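# Close the drawer of a small wooden box

## Task

Push the little wooden box's drawer fully closed so that it stays closed with nothing from the robot holding it, keep the box standing upright on the table, and finish by releasing it and pulling both hands away.

## Robot and tools

Robot: two six-joint arms, left_arm and right_arm, facing each other across a table; left_arm's base is on the +y side. Both carry the same five-finger right hand (not mirror images), so every hand number, axis and side means the same on both. Cameras: cam_left_wrist and cam_right_wrist, each a 616x616 fisheye on a wrist.

Scene frame: origin on the table top halfway between the two bases, table surface at z = 0, +z up. Results print each hand point's position in metres, orientation as a wxyz quaternion, and velocities in m/s and rad/s. Printed positions can be a little off, more at long reach.

Hand point: sits 0.05 m in front of the palm, where index pad meets thumb tip in a pinch. Its +z runs along the straightened fingers (fingertips 0.06 to 0.07 m beyond it), +y points out of the palm, +x runs across the palm toward the little finger. Sideways the hand extends 0.08 m on the little-finger side and 0.02 to 0.09 m on the thumb side, depending on thumb turn. A wrist bracket on the little-finger side sits 0.03 m beyond the point along +y and 0.11 m across; it can collide.

A row is 28 numbers, each in [-1, 1], always covering both arms: left_arm dx, dy, dz, rx, ry, rz, then left_gripper little, ring, middle, index, thumb_bend, thumb_turn, force_limit, speed, then the identical 14 for right_arm and right_gripper. dx..rz are an offset (not a pose) from the hand point's measured pose at the start of the action (for a call's first action, the last pose a result reported), expressed in the hand point's own axes. Each row in an action is measured from that same start, not added to the previous row. Scale: 1.0 = 0.6 m or 180 degrees; rx, ry, rz form a single rotation vector. Finger values are absolute targets: +1 straight/open, -1 curled shut; thumb_bend +1 straight, -1 fully bent; thumb_turn +1 alongside the palm, -1 across in front of it. Pinch is roughly index -0.22, thumb_bend -0.75, thumb_turn -0.57. force_limit maps -1..+1 to about 0..10 N fingertip stopping load when closing (0..15 N for both thumb motors); it never limits opening. speed maps -1..+1 to near zero..full (full travel 0.6 s); use -0.9 or slower for a gentle grip. There is no 'leave unchanged' value: to keep a hand as it is, resend its last eight numbers, or before any were sent, its hand_measured six plus hand_force_limit and hand_speed.

Tools:
- execute_actions(actions): a list of actions; each action is up to 15 rows, one row per 1/30 s step, and a short action repeats its last row to fill 15 steps. An empty list just returns state and images.
- move(target, speed, stop_force, blocking): target is one 28-number row as above, offsets from the pose in the last result that showed one; each hand point travels a straight line there, both finishing together in 0.5 to 10 s (cut off at 10 s). speed is top path speed in m/s, 0.002 to 0.5 (default 0.25), rotation up to twice that in rad/s. stop_force, one value in N from 9 to 40 for both arms, ends an arm's path when its wrist sensor feels that much added push against the motion for two steps; that arm then backs up two steps and holds. It is refused before 0.2 s of scene time and with blocking=false, is unreliable if the hand point rotates, and should be omitted when moving away from something you press on. Paths ignore obstacles and the other arm. blocking=false returns after 0.5 s; then use wait or stop before further commands.
- wait(seconds): 0 to 10, arms keep their last command.
- stop(): brakes a running move.
- zoom_image(camera, region): region [x0, y0, x1, y1] in image pixels, at most 504x504.
- show_instructions(): reference pages. finished_scene(scene): ends the scene (integer), irreversible.

Motion limits: each control step the command is clipped to within 100 mm and 16 degrees of the measured pose, so far targets need several actions; motion lags about 0.17 s. Position wins over orientation when both cannot be met. 'Hand target' lines show the pose being driven toward; 'pose unreachable' means a clearance check altered or blocked that arm.

Results: state line per arm; step readings (HELD marks steps held back); a 'move:' line with ending done, off_target, moving, held, fault or contact (contact means stop_force ended it), plus limits=paced (clipped) or limits=held (blocked steps, may then jump fast). Wrist force/torque are in the end effector's axes, pointing from a pressed surface back into the arm, with up to 4 N offset, noise about 2.4 N, saturating near 50 N. Hand fields: hand_measured, hand_stopped_by (moving, target, force, stalled, fault), hand_load_n (positive = pushed open; near 0 means grip lost). MOTOR HOT appears at 70 °C; at 85 °C brakes engage until cooled.

Avoid: contact torque at joint limits (26 N m wrist joints, 139 N m others) or any 150 N outside force, which freezes that arm for 10 s; pushing past a firm contact with the stiff arms, fast touches, arms hitting or pressing on each other, tipping the box, or knocking anything off the table. Objects may get nudged occasionally. Push the drawer gently, confirm it stays shut, then open the hand and retreat.

Each tool is called after "Request:" in YAML: its name, and indented under it one key for each argument.

Reference images:

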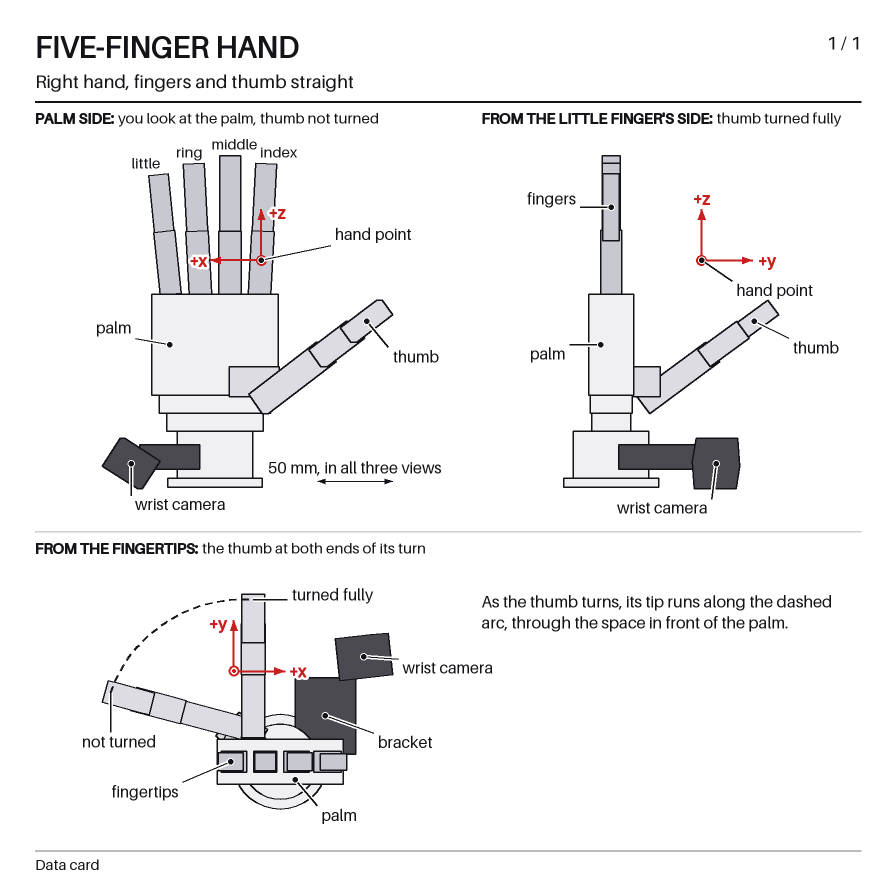

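## Session

Request:
execute_actions:
  actions: []

Scene clock: 0.00 s.
left_arm: end_effector_position=(+0.2804, +0.5377, +0.4751) hand_measured=(+1.000, +1.000, +1.000, +1.000, +1.000, +1.000) hand_load_n=(+0.0, +0.0, +0.0, +0.0, +0.0, +0.0) hand_stopped_by=(target, target, target, target, target, target) hand_force_limit=0.00 hand_speed=-0.80 end_effector_quat_wxyz=(-0.017, +0.308, +0.951, -0.003) end_effector_velocity=(+0.000, -0.000, -0.000) end_effector_angular_velocity=(+0.000, -0.000, -0.001) | right_arm: end_effector_position=(+0.1239, -0.2863, +0.4706) hand_measured=(+1.000, +1.000, +1.000, +1.000, +1.000, +1.000) hand_load_n=(+0.0, +0.0, +0.0, +0.0, +0.0, +0.0) hand_stopped_by=(target, target, target, target, target, target) hand_force_limit=0.00 hand_speed=-0.80 end_effector_quat_wxyz=(-0.017, -0.425, +0.905, +0.011) end_effector_velocity=(+0.001, +0.000, -0.000) end_effector_angular_velocity=(+0.000, -0.000, -0.000)
Joint positions: left_arm=[ 0.562 -1.717  1.347  1.965  1.596 -1.862] | right_arm=[-1.194 -1.696  1.353  1.946  1.546 -1.907]
Joint velocities: left_arm=[-0.001  0.001  0.    -0.    -0.     0.   ] | right_arm=[-0.001  0.001  0.    -0.001  0.    -0.001]
Motor temperatures (°C, as the motors report them): left_arm=[26 27 23 33 31 30] | right_arm=[27 27 24 38 34 38]
Wrist force (N, on the end effector, along its own x y z axes, offset not removed): no reading
Wrist torque (N m, same axes, about the end effector's origin, offset not removed): no reading
Hand target (left_arm): +0.280, +0.538, +0.475; -0.017, +0.308, +0.951, -0.003
Hand target (right_arm): +0.124, -0.286, +0.471; -0.017, -0.425, +0.905, +0.011

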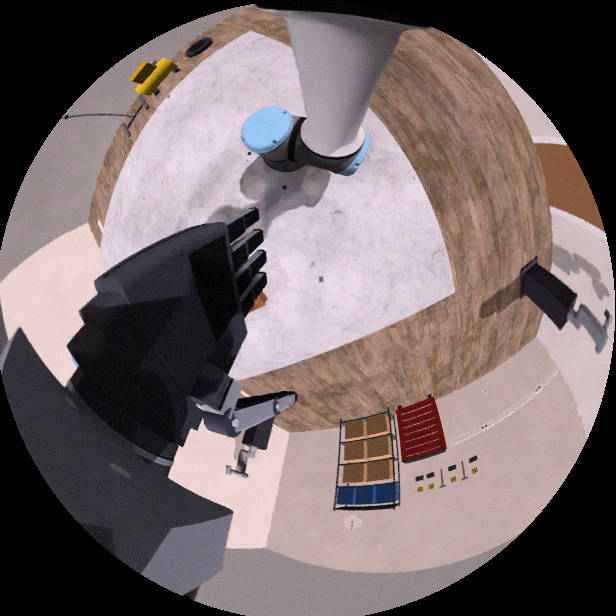

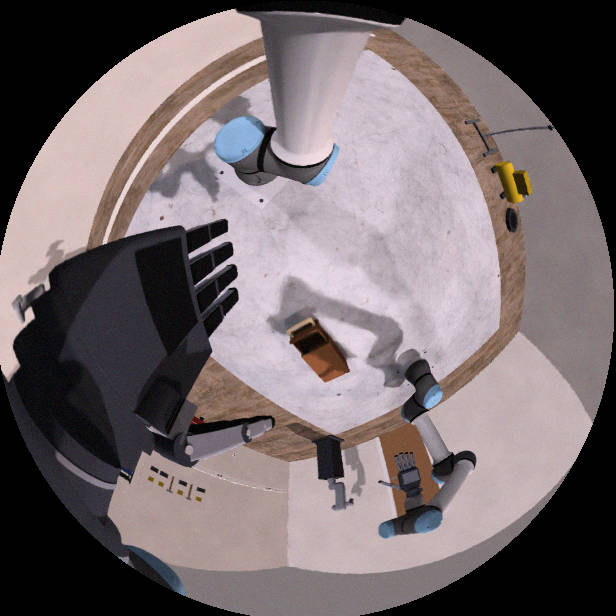

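Request:
zoom_image:
  camera: "cam_right_wrist"
  region: [250, 280, 400, 430]

Request:
zoom_image:
  camera: "cam_left_wrist"
  region: [180, 200, 380, 400]

Region (250, 280, 400, 430) of cam_right_wrist's 616x616 image, scaled by 3.360, with more detail than that image has.

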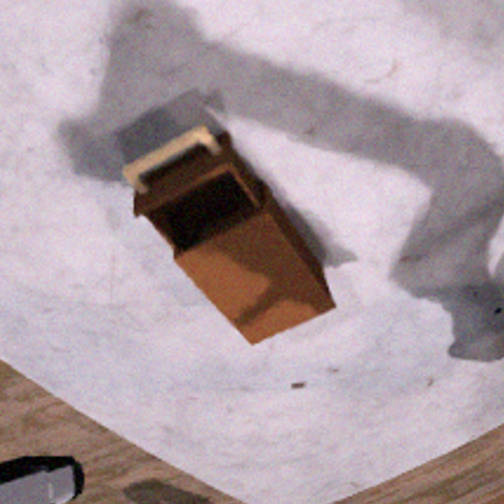

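Region (180, 200, 380, 400) of cam_left_wrist's 616x616 image, scaled by 2.520, with more detail than that image has.

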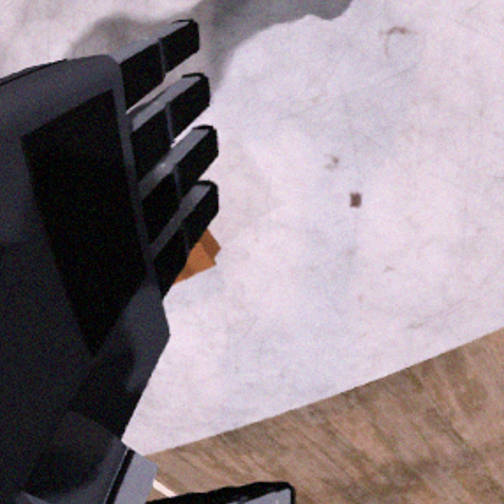

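Request:
move:
  target: [-0.183,-0.11,0.292,0,0,-0.15,1,1,1,1,1,1,0,-0.8,-0.351,0.062,0.285,0,0,0.328,1,1,1,1,1,1,0,-0.8]
  speed: 0.4

Scene clock: 53.20 s.
left_arm: end_effector_position=(+0.3244, +0.4209, +0.2978) hand_measured=(+1.000, +1.000, +1.000, +1.000, +1.000, +1.000) hand_load_n=(+0.0, +0.0, +0.0, +0.0, +0.0, +0.0) hand_stopped_by=(target, target, target, target, target, target) hand_force_limit=0.00 hand_speed=-0.80 end_effector_quat_wxyz=(-0.018, +0.078, +0.997, +0.001) end_effector_velocity=(+0.000, -0.001, -0.001) end_effector_angular_velocity=(+0.000, -0.000, +0.003) | right_arm: end_effector_position=(+0.2228, -0.0998, +0.2965) hand_measured=(+1.000, +1.000, +1.000, +1.000, +1.000, +1.000) hand_load_n=(+0.0, +0.0, +0.0, +0.0, +0.0, +0.0) hand_stopped_by=(target, target, target, target, target, target) hand_force_limit=0.00 hand_speed=-0.80 end_effector_quat_wxyz=(-0.020, +0.075, +0.997, +0.001) end_effector_velocity=(+0.002, +0.002, -0.001) end_effector_angular_velocity=(-0.003, -0.002, -0.011)
Joint positions: left_arm=[ 0.464 -1.445  1.541  1.498  1.598 -2.431] | right_arm=[-0.812 -1.252  1.303  1.54   1.536 -0.495]
Joint velocities: left_arm=[-0.001  0.003  0.    -0.003 -0.    -0.003] | right_arm=[ 0.002  0.007 -0.008  0.001  0.003  0.014]
Motor temperatures (°C, as the motors report them): left_arm=[26 27 23 33 31 30] | right_arm=[27 27 24 38 34 38]
Wrist force (N, on the end effector, along its own x y z axes, offset not removed): left_arm=[2.5 -2.8 -0.2] | right_arm=[-1.4 0.7 2.0]
Wrist torque (N m, same axes, about the end effector's origin, offset not removed): left_arm=[-0.38 -0.20 0.32] | right_arm=[0.01 0.25 0.03]
Hand target (left_arm): +0.324, +0.421, +0.298; -0.018, +0.077, +0.997, +0.001
Hand target (right_arm): +0.223, -0.100, +0.296; -0.020, +0.076, +0.997, +0.001
Off the commanded pose (left_arm): 0.000 m, 0 deg.
Off the commanded pose (right_arm): 0.000 m, 0 deg.
move: done

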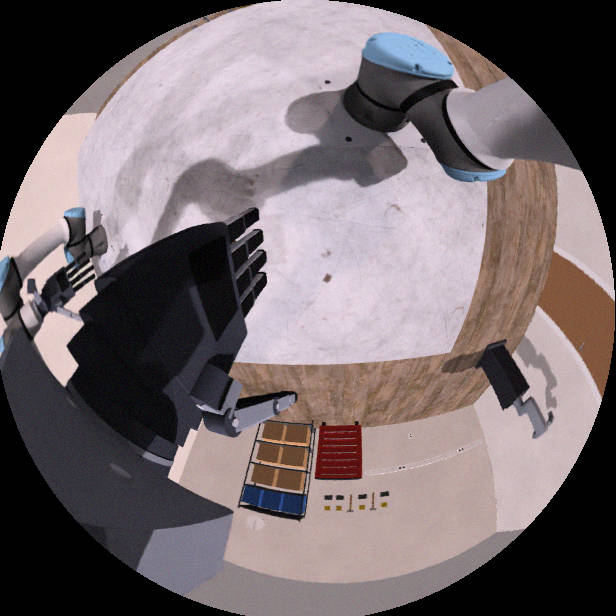

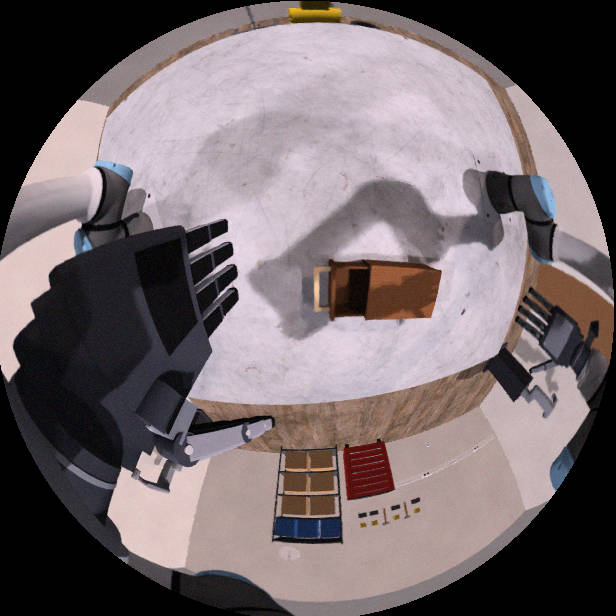

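Request:
zoom_image:
  camera: "cam_right_wrist"
  region: [290, 210, 460, 380]

Region (290, 210, 460, 380) of cam_right_wrist's 616x616 image, scaled by 2.965, with more detail than that image has.

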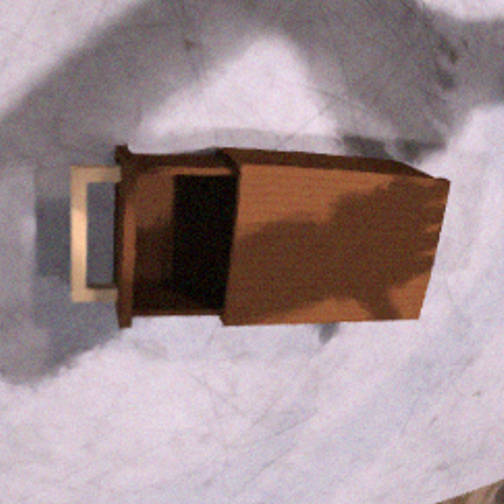

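Request:
move:
  target: [-0.123,-0.058,0.33,0,0,0,1,1,1,1,1,1,0,-0.8,-0.162,0.08,0.325,0,0,0,1,1,1,1,1,1,0,-0.8]
  speed: 0.2

Scene clock: 117.43 s.
left_arm: end_effector_position=(+0.3849, +0.3761, +0.0977) hand_measured=(+1.000, +1.000, +1.000, +1.000, +1.000, +1.000) hand_load_n=(+0.0, +0.0, +0.0, +0.0, +0.0, +0.0) hand_stopped_by=(target, target, target, target, target, target) hand_force_limit=0.00 hand_speed=-0.80 end_effector_quat_wxyz=(-0.018, +0.078, +0.997, +0.001) end_effector_velocity=(+0.001, -0.001, -0.002) end_effector_angular_velocity=(-0.000, +0.000, +0.001) | right_arm: end_effector_position=(+0.3182, -0.0659, +0.0981) hand_measured=(+1.000, +1.000, +1.000, +1.000, +1.000, +1.000) hand_load_n=(+0.0, +0.0, +0.0, +0.0, +0.0, +0.0) hand_stopped_by=(target, target, target, target, target, target) hand_force_limit=0.00 hand_speed=-0.80 end_effector_quat_wxyz=(-0.020, +0.075, +0.997, +0.001) end_effector_velocity=(+0.001, +0.000, -0.002) end_effector_angular_velocity=(-0.001, +0.001, -0.001)
Joint positions: left_arm=[ 0.53  -1.12   1.651  1.064  1.596 -2.364] | right_arm=[-0.922 -0.965  1.399  1.161  1.538 -0.606]
Joint velocities: left_arm=[ 0.001  0.005 -0.001 -0.004  0.    -0.   ] | right_arm=[-0.002  0.005 -0.002 -0.002  0.    -0.   ]
Motor temperatures (°C, as the motors report them): left_arm=[26 27 23 33 31 30] | right_arm=[27 27 24 38 34 38]
Wrist force (N, on the end effector, along its own x y z axes, offset not removed): left_arm=[0.0 -4.6 -0.9] | right_arm=[-1.4 1.0 1.9]
Wrist torque (N m, same axes, about the end effector's origin, offset not removed): left_arm=[-0.50 0.19 0.01] | right_arm=[0.05 0.22 0.00]
Hand target (left_arm): +0.385, +0.376, +0.097; -0.018, +0.078, +0.997, +0.001
Hand target (right_arm): +0.318, -0.066, +0.098; -0.020, +0.075, +0.997, +0.001
Off the commanded pose (left_arm): 0.000 m, 0 deg.
Off the commanded pose (right_arm): 0.000 m, 0 deg.
move: done

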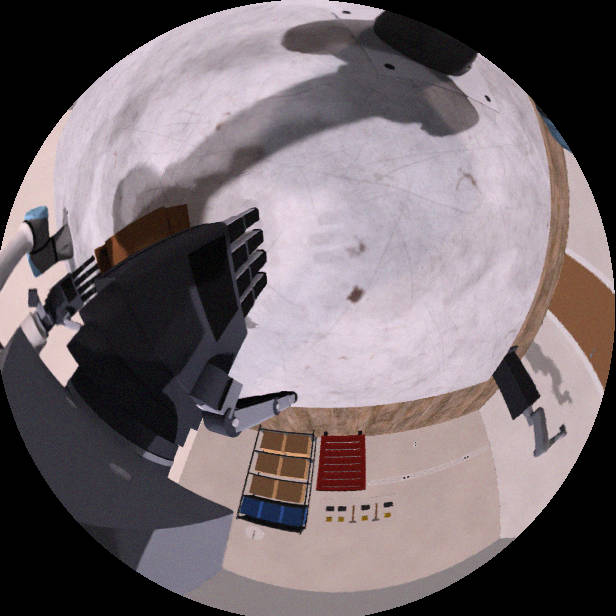

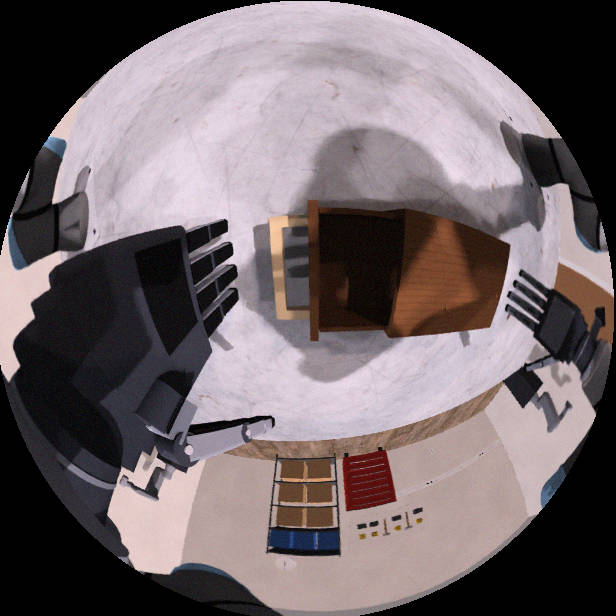

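Request:
move:
  target: [0.025,-0.05,0.015,0,0,0,1,1,1,1,1,1,0,-0.8,0,0.04,0.02,0,0,0,1,1,1,1,1,1,0,-0.8]
  speed: 0.05
  stop_force: 9

Scene clock: 132.67 s.
left_arm: end_effector_position=(+0.3652, +0.3491, +0.0892) hand_measured=(+1.000, +1.000, +1.000, +1.000, +1.000, +1.000) hand_load_n=(+0.0, +0.0, +0.0, +0.0, +0.0, +0.0) hand_stopped_by=(target, target, target, target, target, target) hand_force_limit=0.00 hand_speed=-0.80 end_effector_quat_wxyz=(-0.018, +0.078, +0.997, +0.001) end_effector_velocity=(-0.001, -0.002, -0.001) end_effector_angular_velocity=(-0.000, +0.000, -0.000) | right_arm: end_effector_position=(+0.3213, -0.0423, +0.0861) hand_measured=(+1.000, +1.000, +1.000, +1.000, +1.000, +1.000) hand_load_n=(+0.0, +0.0, +0.0, +0.0, +0.0, +0.0) hand_stopped_by=(target, target, target, target, target, target) hand_force_limit=0.00 hand_speed=-0.80 end_effector_quat_wxyz=(-0.020, +0.075, +0.997, +0.001) end_effector_velocity=(+0.000, +0.002, +0.000) end_effector_angular_velocity=(+0.002, -0.001, +0.001)
Joint positions: left_arm=[ 0.457 -1.106  1.654  1.046  1.598 -2.438] | right_arm=[-0.895 -0.903  1.326  1.171  1.537 -0.579]
Joint velocities: left_arm=[-0.004  0.001 -0.    -0.001  0.    -0.004] | right_arm=[ 0.002  0.003 -0.006  0.001  0.     0.001]
Motor temperatures (°C, as the motors report them): left_arm=[26 27 23 33 31 30] | right_arm=[27 27 24 38 34 38]
Wrist force (N, on the end effector, along its own x y z axes, offset not removed): left_arm=[-0.4 -1.8 -1.9] | right_arm=[1.1 -0.6 1.8]
Wrist torque (N m, same axes, about the end effector's origin, offset not removed): left_arm=[-0.04 0.47 0.18] | right_arm=[-0.22 -0.08 0.17]
Hand target (left_arm): +0.365, +0.349, +0.089; -0.018, +0.078, +0.997, +0.001
Hand target (right_arm): +0.321, -0.042, +0.086; -0.020, +0.075, +0.997, +0.001
Off the commanded pose (left_arm): 0.000 m, 0 deg.
Off the commanded pose (right_arm): 0.000 m, 0 deg.
move: done

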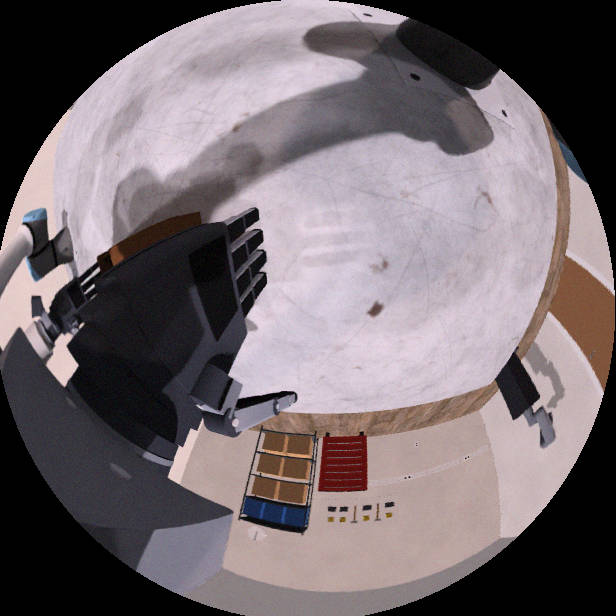

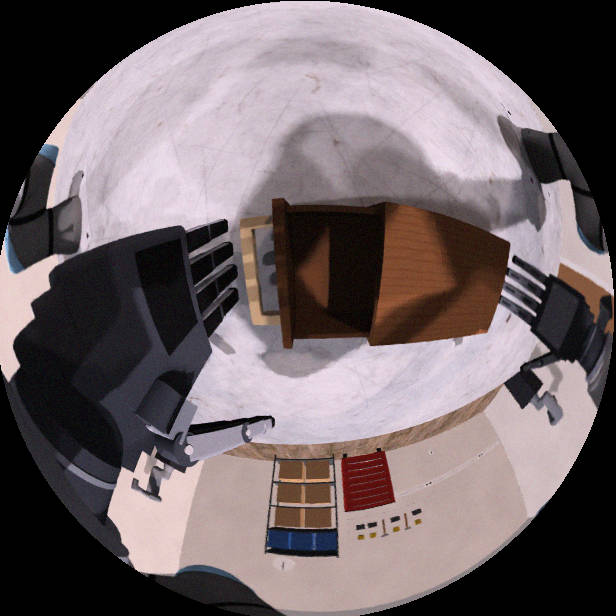

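Request:
move:
  target: [0,-0.035,0,0,0,0,1,1,1,1,1,1,0,-0.8,0,0.14,0,0,0,0,1,1,1,1,1,1,0,-0.8]
  speed: 0.03
  stop_force: 12

Scene clock: 139.77 s.
left_arm: end_effector_position=(+0.3622, +0.3307, +0.0892) hand_measured=(+1.000, +1.000, +1.000, +1.000, +1.000, +1.000) hand_load_n=(+0.0, +0.0, +0.0, -1.5, +0.0, +0.0) hand_stopped_by=(target, target, target, target, target, target) hand_force_limit=0.00 hand_speed=-0.80 end_effector_quat_wxyz=(-0.018, +0.078, +0.997, +0.001) end_effector_velocity=(+0.000, +0.000, +0.000) end_effector_angular_velocity=(-0.000, -0.000, +0.001) | right_arm: end_effector_position=(+0.3319, +0.0284, +0.0861) hand_measured=(+1.000, +1.000, +1.000, +1.000, +1.000, +1.000) hand_load_n=(+0.0, +0.5, +0.0, +0.0, +0.0, +0.0) hand_stopped_by=(target, target, target, target, target, target) hand_force_limit=0.00 hand_speed=-0.80 end_effector_quat_wxyz=(-0.020, +0.075, +0.997, +0.001) end_effector_velocity=(-0.000, +0.000, -0.000) end_effector_angular_velocity=(-0.000, +0.000, +0.001)
Joint positions: left_arm=[ 0.429 -1.085  1.62   1.057  1.599 -2.466] | right_arm=[-0.829 -0.736  1.027  1.301  1.536 -0.513]
Joint velocities: left_arm=[ 0.    -0.001  0.     0.    -0.    -0.001] | right_arm=[ 0.    -0.     0.     0.    -0.    -0.001]
Motor temperatures (°C, as the motors report them): left_arm=[26 27 23 33 31 30] | right_arm=[27 27 24 38 34 38]
Wrist force (N, on the end effector, along its own x y z axes, offset not removed): left_arm=[0.0 -0.3 -1.0] | right_arm=[-0.5 -3.5 0.3]
Wrist torque (N m, same axes, about the end effector's origin, offset not removed): left_arm=[-0.69 0.17 0.21] | right_arm=[-0.01 0.24 -0.01]
Hand target (left_arm): +0.362, +0.331, +0.089; -0.018, +0.078, +0.997, +0.001
Hand target (right_arm): +0.332, +0.028, +0.086; -0.020, +0.075, +0.997, +0.001
Off the commanded pose (left_arm): 0.002 m, 0 deg.
Off the commanded pose (right_arm): 0.013 m, 0 deg.
move: held (left_arm, right_arm); limits=held; held on 14 of 91 steps (right_arm, left_arm), including the last (right_arm, left_arm)
pose unreachable (left arm): on one or more control steps of this call, first in action 0 (counted from 0), this arm could not follow its commanded pose, so it was not sent that pose on those steps. On the call's last step it was still not sent that pose. It may still have moved: this result reports where it is.
cause: the commanded pose would bring a part of the arm too close to another arm (a part of this arm just beyond joint 4 (wrist 1) and a part of the other arm just beyond its joint 4 (wrist 1)).
pose unreachable (right arm): on one or more control steps of this call, first in action 0 (counted from 0), this arm could not follow its commanded pose, so it was not sent that pose on those steps. On the call's last step it was still not sent that pose. It may still have moved: this result reports where it is.
cause: the commanded pose would bring a part of the arm too close to another arm (a part of this arm just beyond joint 4 (wrist 1) and a part of the other arm just beyond its joint 4 (wrist 1)).

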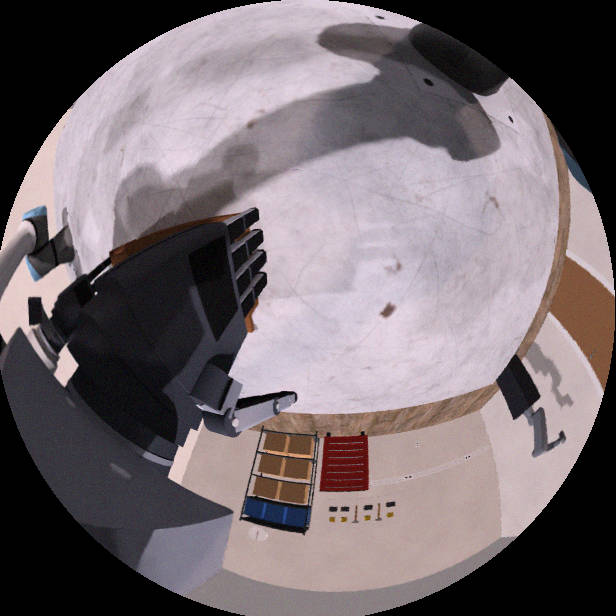

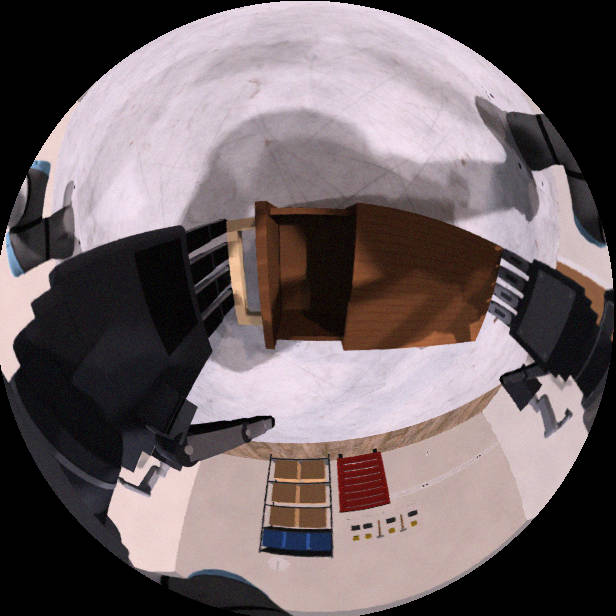

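Request:
move:
  target: [0,0.037,0.03,0.139,0,0,1,1,1,1,1,1,0,-0.8,0,-0.02,-0.013,-0.056,0,0,1,1,1,1,1,1,0,-0.8]
  speed: 0.15

Request:
move:
  target: [0,0,0,0,0,0,1,1,1,1,1,1,0,-0.8,0,0.148,0.026,0,0,0,1,1,1,1,1,1,0,-0.8]
  speed: 0.025
  stop_force: 12

Scene clock: 157.73 s.
left_arm: end_effector_position=(+0.3651, +0.3526, +0.0714) hand_measured=(+1.000, +1.000, +1.000, +1.000, +1.000, +1.000) hand_load_n=(+0.0, +0.0, +0.0, +0.0, +0.0, +0.0) hand_stopped_by=(target, target, target, target, target, target) hand_force_limit=0.00 hand_speed=-0.80 end_effector_quat_wxyz=(-0.034, +0.072, +0.974, -0.214) end_effector_velocity=(-0.000, +0.001, -0.001) end_effector_angular_velocity=(-0.014, +0.005, -0.000) | right_arm: end_effector_position=(+0.3304, +0.0165, +0.0938) hand_measured=(+1.000, +1.000, +1.000, +1.000, +1.000, +1.000) hand_load_n=(+0.0, +0.0, +0.0, +0.0, +0.0, +0.0) hand_stopped_by=(target, target, target, target, target, target) hand_force_limit=0.00 hand_speed=-0.80 end_effector_quat_wxyz=(-0.014, +0.077, +0.993, +0.089) end_effector_velocity=(+0.000, -0.000, -0.000) end_effector_angular_velocity=(+0.001, -0.001, -0.001)
Joint positions: left_arm=[ 0.663 -1.233  1.81   0.742  1.931 -2.286] | right_arm=[-0.878 -0.877  1.257  1.063  1.444 -0.55 ]
Joint velocities: left_arm=[ 0.01  -0.001  0.005 -0.009  0.015  0.007] | right_arm=[-0.    -0.     0.    -0.001 -0.     0.   ]
Motor temperatures (°C, as the motors report them): left_arm=[26 27 23 33 31 30] | right_arm=[27 27 24 38 34 38]
Wrist force (N, on the end effector, along its own x y z axes, offset not removed): left_arm=[-2.2 -3.3 2.1] | right_arm=[-0.8 -0.2 0.5]
Wrist torque (N m, same axes, about the end effector's origin, offset not removed): left_arm=[-0.50 0.43 -0.26] | right_arm=[-0.07 0.16 0.08]
Hand target (left_arm): +0.365, +0.353, +0.071; -0.034, +0.072, +0.973, -0.215
Hand target (right_arm): +0.330, +0.016, +0.094; -0.014, +0.077, +0.993, +0.089
Off the commanded pose (left_arm): 0.000 m, 0 deg.
Off the commanded pose (right_arm): 0.000 m, 0 deg.
move: done

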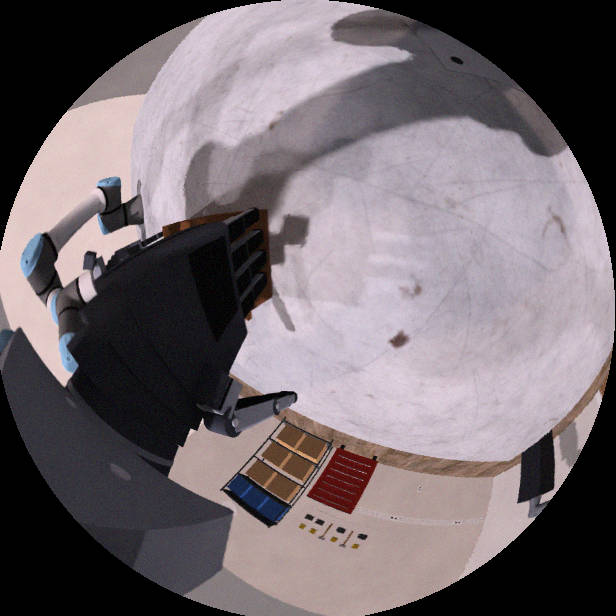

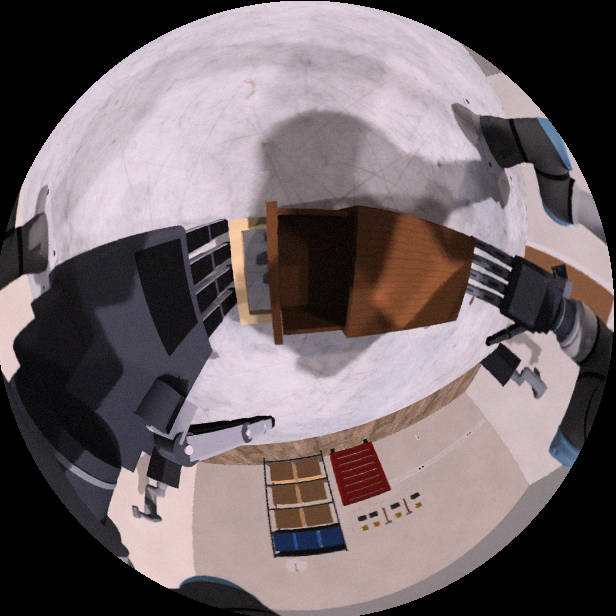

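Scene clock: 161.13 s.
left_arm: end_effector_position=(+0.3651, +0.3526, +0.0714) hand_measured=(+1.000, +1.000, +1.000, +1.000, +1.000, +1.000) hand_load_n=(-1.0, -4.0, -3.5, -3.0, +0.0, +0.0) hand_stopped_by=(target, target, target, target, target, target) hand_force_limit=0.00 hand_speed=-0.80 end_effector_quat_wxyz=(-0.034, +0.072, +0.974, -0.214) end_effector_velocity=(+0.001, -0.001, -0.001) end_effector_angular_velocity=(-0.001, -0.002, -0.001) | right_arm: end_effector_position=(+0.3416, +0.0906, +0.0940) hand_measured=(+1.000, +1.000, +1.000, +1.000, +1.000, +1.000) hand_load_n=(+0.0, +1.0, +0.5, +0.0, +0.0, +0.0) hand_stopped_by=(target, target, target, target, target, target) hand_force_limit=0.00 hand_speed=-0.80 end_effector_quat_wxyz=(-0.013, +0.077, +0.993, +0.089) end_effector_velocity=(-0.002, -0.008, -0.000) end_effector_angular_velocity=(+0.002, +0.003, +0.002)
Joint positions: left_arm=[ 0.663 -1.233  1.81   0.742  1.931 -2.286] | right_arm=[-0.812 -0.692  0.921  1.205  1.453 -0.484]
Joint velocities: left_arm=[-0.     0.001 -0.    -0.004 -0.     0.   ] | right_arm=[-0.007 -0.024  0.046 -0.02  -0.005 -0.008]
Motor temperatures (°C, as the motors report them): left_arm=[26 27 23 33 31 30] | right_arm=[27 27 24 38 34 38]
Wrist force (N, on the end effector, along its own x y z axes, offset not removed): left_arm=[-0.8 9.2 -7.2] | right_arm=[-0.2 -14.0 0.9]
Wrist torque (N m, same axes, about the end effector's origin, offset not removed): left_arm=[-0.62 0.61 0.34] | right_arm=[0.86 0.09 -0.35]
Hand target (left_arm): +0.365, +0.353, +0.071; -0.034, +0.072, +0.974, -0.214
Hand target (right_arm): +0.341, +0.089, +0.094; -0.013, +0.077, +0.993, +0.089
Off the commanded pose (left_arm): 0.000 m, 0 deg.
Off the commanded pose (right_arm): 0.015 m, 0 deg.
move: contact (right_arm)

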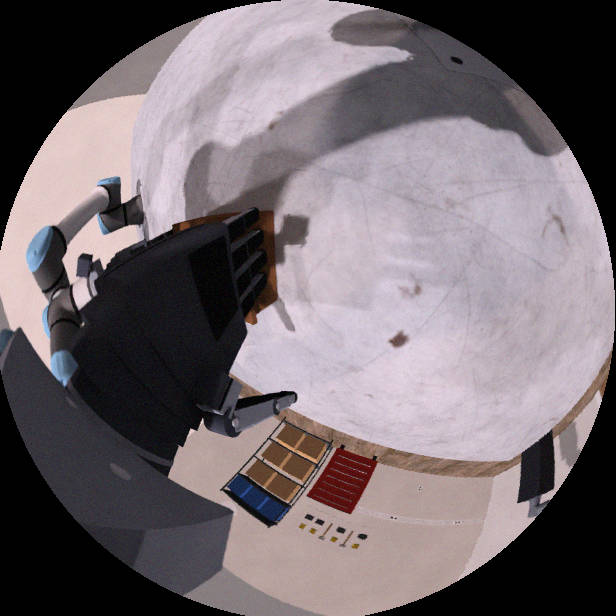

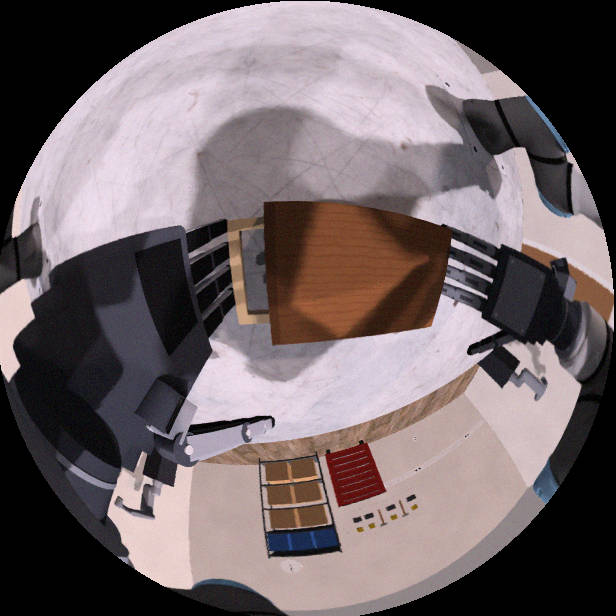

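Request:
zoom_image:
  camera: "cam_right_wrist"
  region: [210, 190, 370, 350]

Region (210, 190, 370, 350) of cam_right_wrist's 616x616 image, scaled by 3.150, with more detail than that image has.

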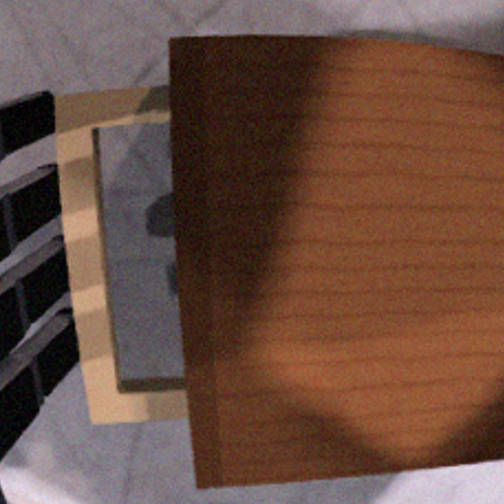

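Flush. Retreat.

Request:
move:
  target: [0,0.12,-0.12,0,0,0,1,1,1,1,1,1,0,-0.8,0,-0.3,-0.2,0,0,0,1,1,1,1,1,1,0,-0.8]
  speed: 0.3

Scene clock: 167.93 s.
left_arm: end_effector_position=(+0.3812, +0.4467, +0.1063) hand_measured=(+1.000, +1.000, +1.000, +1.000, +1.000, +1.000) hand_load_n=(+0.0, +0.0, +0.0, +0.0, +0.0, +0.0) hand_stopped_by=(target, target, target, target, target, target) hand_force_limit=0.00 hand_speed=-0.80 end_effector_quat_wxyz=(-0.034, +0.072, +0.974, -0.214) end_effector_velocity=(+0.000, +0.001, -0.000) end_effector_angular_velocity=(+0.001, +0.001, +0.000) | right_arm: end_effector_position=(+0.3152, -0.1056, +0.1803) hand_measured=(+1.000, +1.000, +1.000, +1.000, +1.000, +1.000) hand_load_n=(+0.0, +0.0, +0.0, +0.0, +0.0, +0.0) hand_stopped_by=(target, target, target, target, target, target) hand_force_limit=0.00 hand_speed=-0.80 end_effector_quat_wxyz=(-0.014, +0.077, +0.993, +0.089) end_effector_velocity=(-0.000, -0.002, +0.001) end_effector_angular_velocity=(+0.002, +0.000, +0.002)
Joint positions: left_arm=[ 0.889 -1.301  1.826  0.884  1.978 -2.047] | right_arm=[-1.038 -1.213  1.558  1.119  1.425 -0.71 ]
Joint velocities: left_arm=[ 0.002  0.001 -0.001  0.002  0.     0.002] | right_arm=[-0.004 -0.006  0.006 -0.    -0.002 -0.006]
Motor temperatures (°C, as the motors report them): left_arm=[26 27 23 33 31 30] | right_arm=[27 27 24 38 34 38]
Wrist force (N, on the end effector, along its own x y z axes, offset not removed): left_arm=[-1.7 -4.3 1.6] | right_arm=[-0.6 -1.1 1.1]
Wrist torque (N m, same axes, about the end effector's origin, offset not removed): left_arm=[-0.68 0.47 0.06] | right_arm=[-0.23 0.13 0.09]
Hand target (left_arm): +0.381, +0.447, +0.106; -0.034, +0.072, +0.974, -0.214
Hand target (right_arm): +0.315, -0.106, +0.180; -0.013, +0.077, +0.993, +0.089
Off the commanded pose (left_arm): 0.000 m, 0 deg.
Off the commanded pose (right_arm): 0.000 m, 0 deg.
move: done

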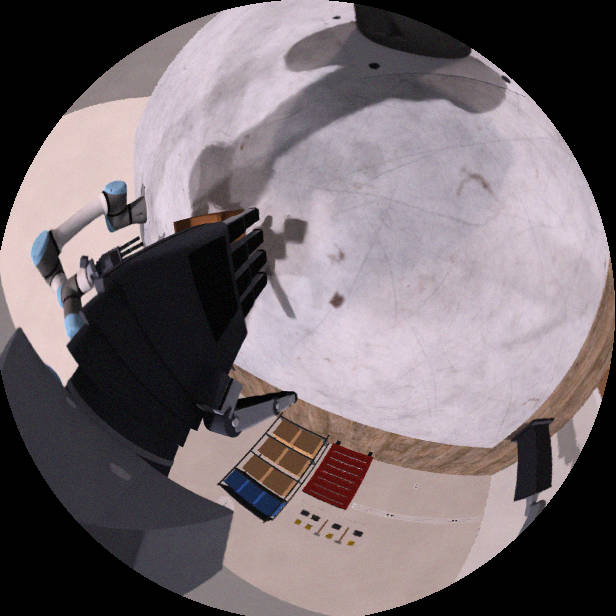

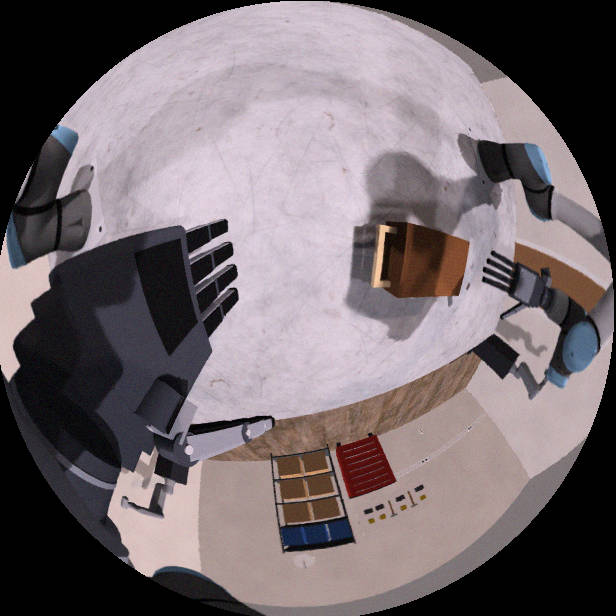

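Request:
move:
  target: [0,0.02,-0.25,0,0,0,1,1,1,1,1,1,0,-0.8,0,0,0,0,0,0,1,1,1,1,1,1,0,-0.8]
  speed: 0.3

Request:
zoom_image:
  camera: "cam_right_wrist"
  region: [350, 200, 490, 320]

Scene clock: 173.07 s.
left_arm: end_effector_position=(+0.3972, +0.5189, +0.2370) hand_measured=(+1.000, +1.000, +1.000, +1.000, +1.000, +1.000) hand_load_n=(+0.0, +0.0, +0.0, +0.0, +0.0, +0.0) hand_stopped_by=(target, target, target, target, target, target) hand_force_limit=0.00 hand_speed=-0.80 end_effector_quat_wxyz=(-0.034, +0.072, +0.974, -0.214) end_effector_velocity=(+0.000, +0.001, +0.002) end_effector_angular_velocity=(-0.001, +0.002, -0.002) | right_arm: end_effector_position=(+0.3152, -0.1056, +0.1804) hand_measured=(+1.000, +1.000, +1.000, +1.000, +1.000, +1.000) hand_load_n=(+0.0, +0.0, +0.0, +0.0, +0.0, +0.0) hand_stopped_by=(target, target, target, target, target, target) hand_force_limit=0.00 hand_speed=-0.80 end_effector_quat_wxyz=(-0.013, +0.077, +0.993, +0.089) end_effector_velocity=(-0.000, +0.000, -0.001) end_effector_angular_velocity=(-0.001, +0.001, -0.001)
Joint positions: left_arm=[ 1.089 -1.389  1.602  1.283  2.001 -1.831] | right_arm=[-1.038 -1.213  1.558  1.119  1.425 -0.71 ]
Joint velocities: left_arm=[ 0.005  0.001 -0.007  0.01   0.002  0.007] | right_arm=[ 0.     0.001  0.    -0.     0.     0.001]
Motor temperatures (°C, as the motors report them): left_arm=[26 27 23 33 31 30] | right_arm=[27 27 24 38 34 38]
Wrist force (N, on the end effector, along its own x y z axes, offset not removed): left_arm=[0.1 -4.0 -1.4] | right_arm=[-0.7 1.0 0.8]
Wrist torque (N m, same axes, about the end effector's origin, offset not removed): left_arm=[-0.42 0.15 -0.08] | right_arm=[0.11 0.20 0.17]
Hand target (left_arm): +0.397, +0.519, +0.237; -0.034, +0.072, +0.974, -0.214
Hand target (right_arm): +0.315, -0.106, +0.180; -0.014, +0.077, +0.993, +0.089
Off the commanded pose (left_arm): 0.000 m, 0 deg.
Off the commanded pose (right_arm): 0.000 m, 0 deg.
move: done

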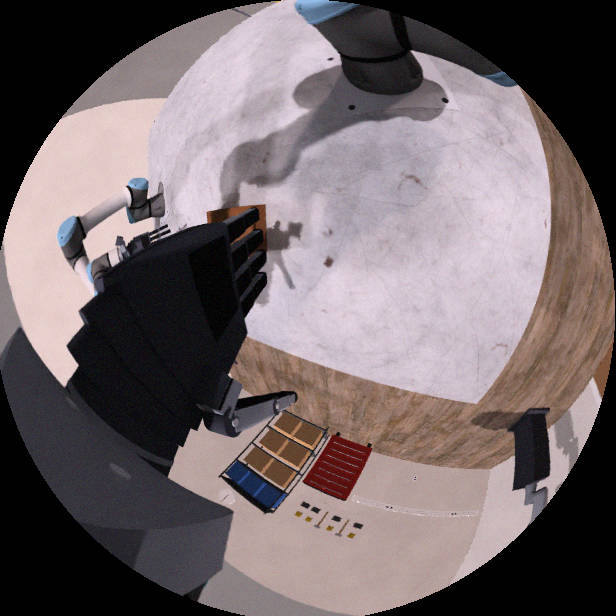

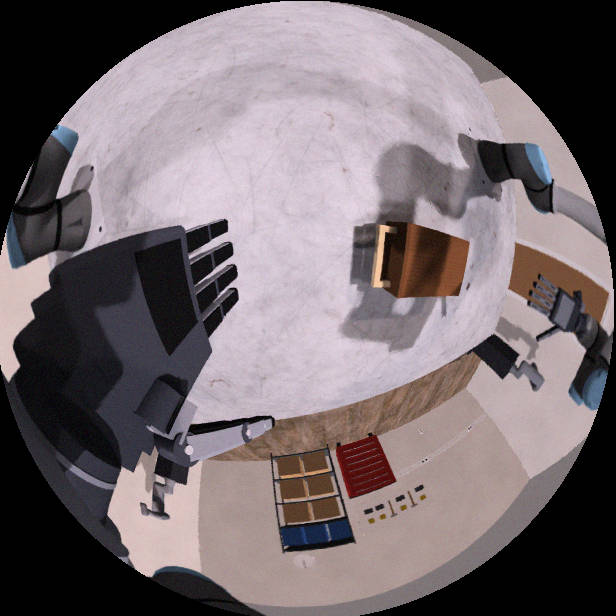

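Region (350, 200, 490, 320) of cam_right_wrist's 616x616 image, scaled by 3.600, with more detail than that image has; it fills the top 432 rows of this view, and the rest is white.

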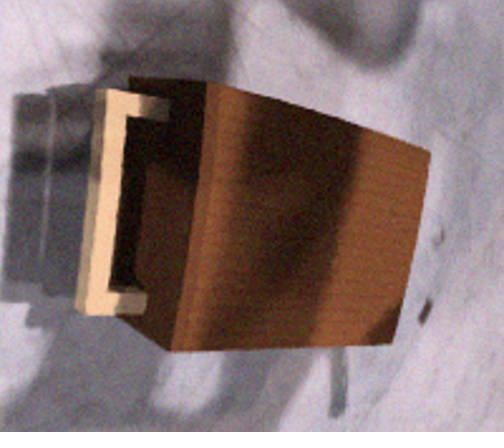

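Request:
finished_scene:
  scene: 1

The scene is finished: the task was done.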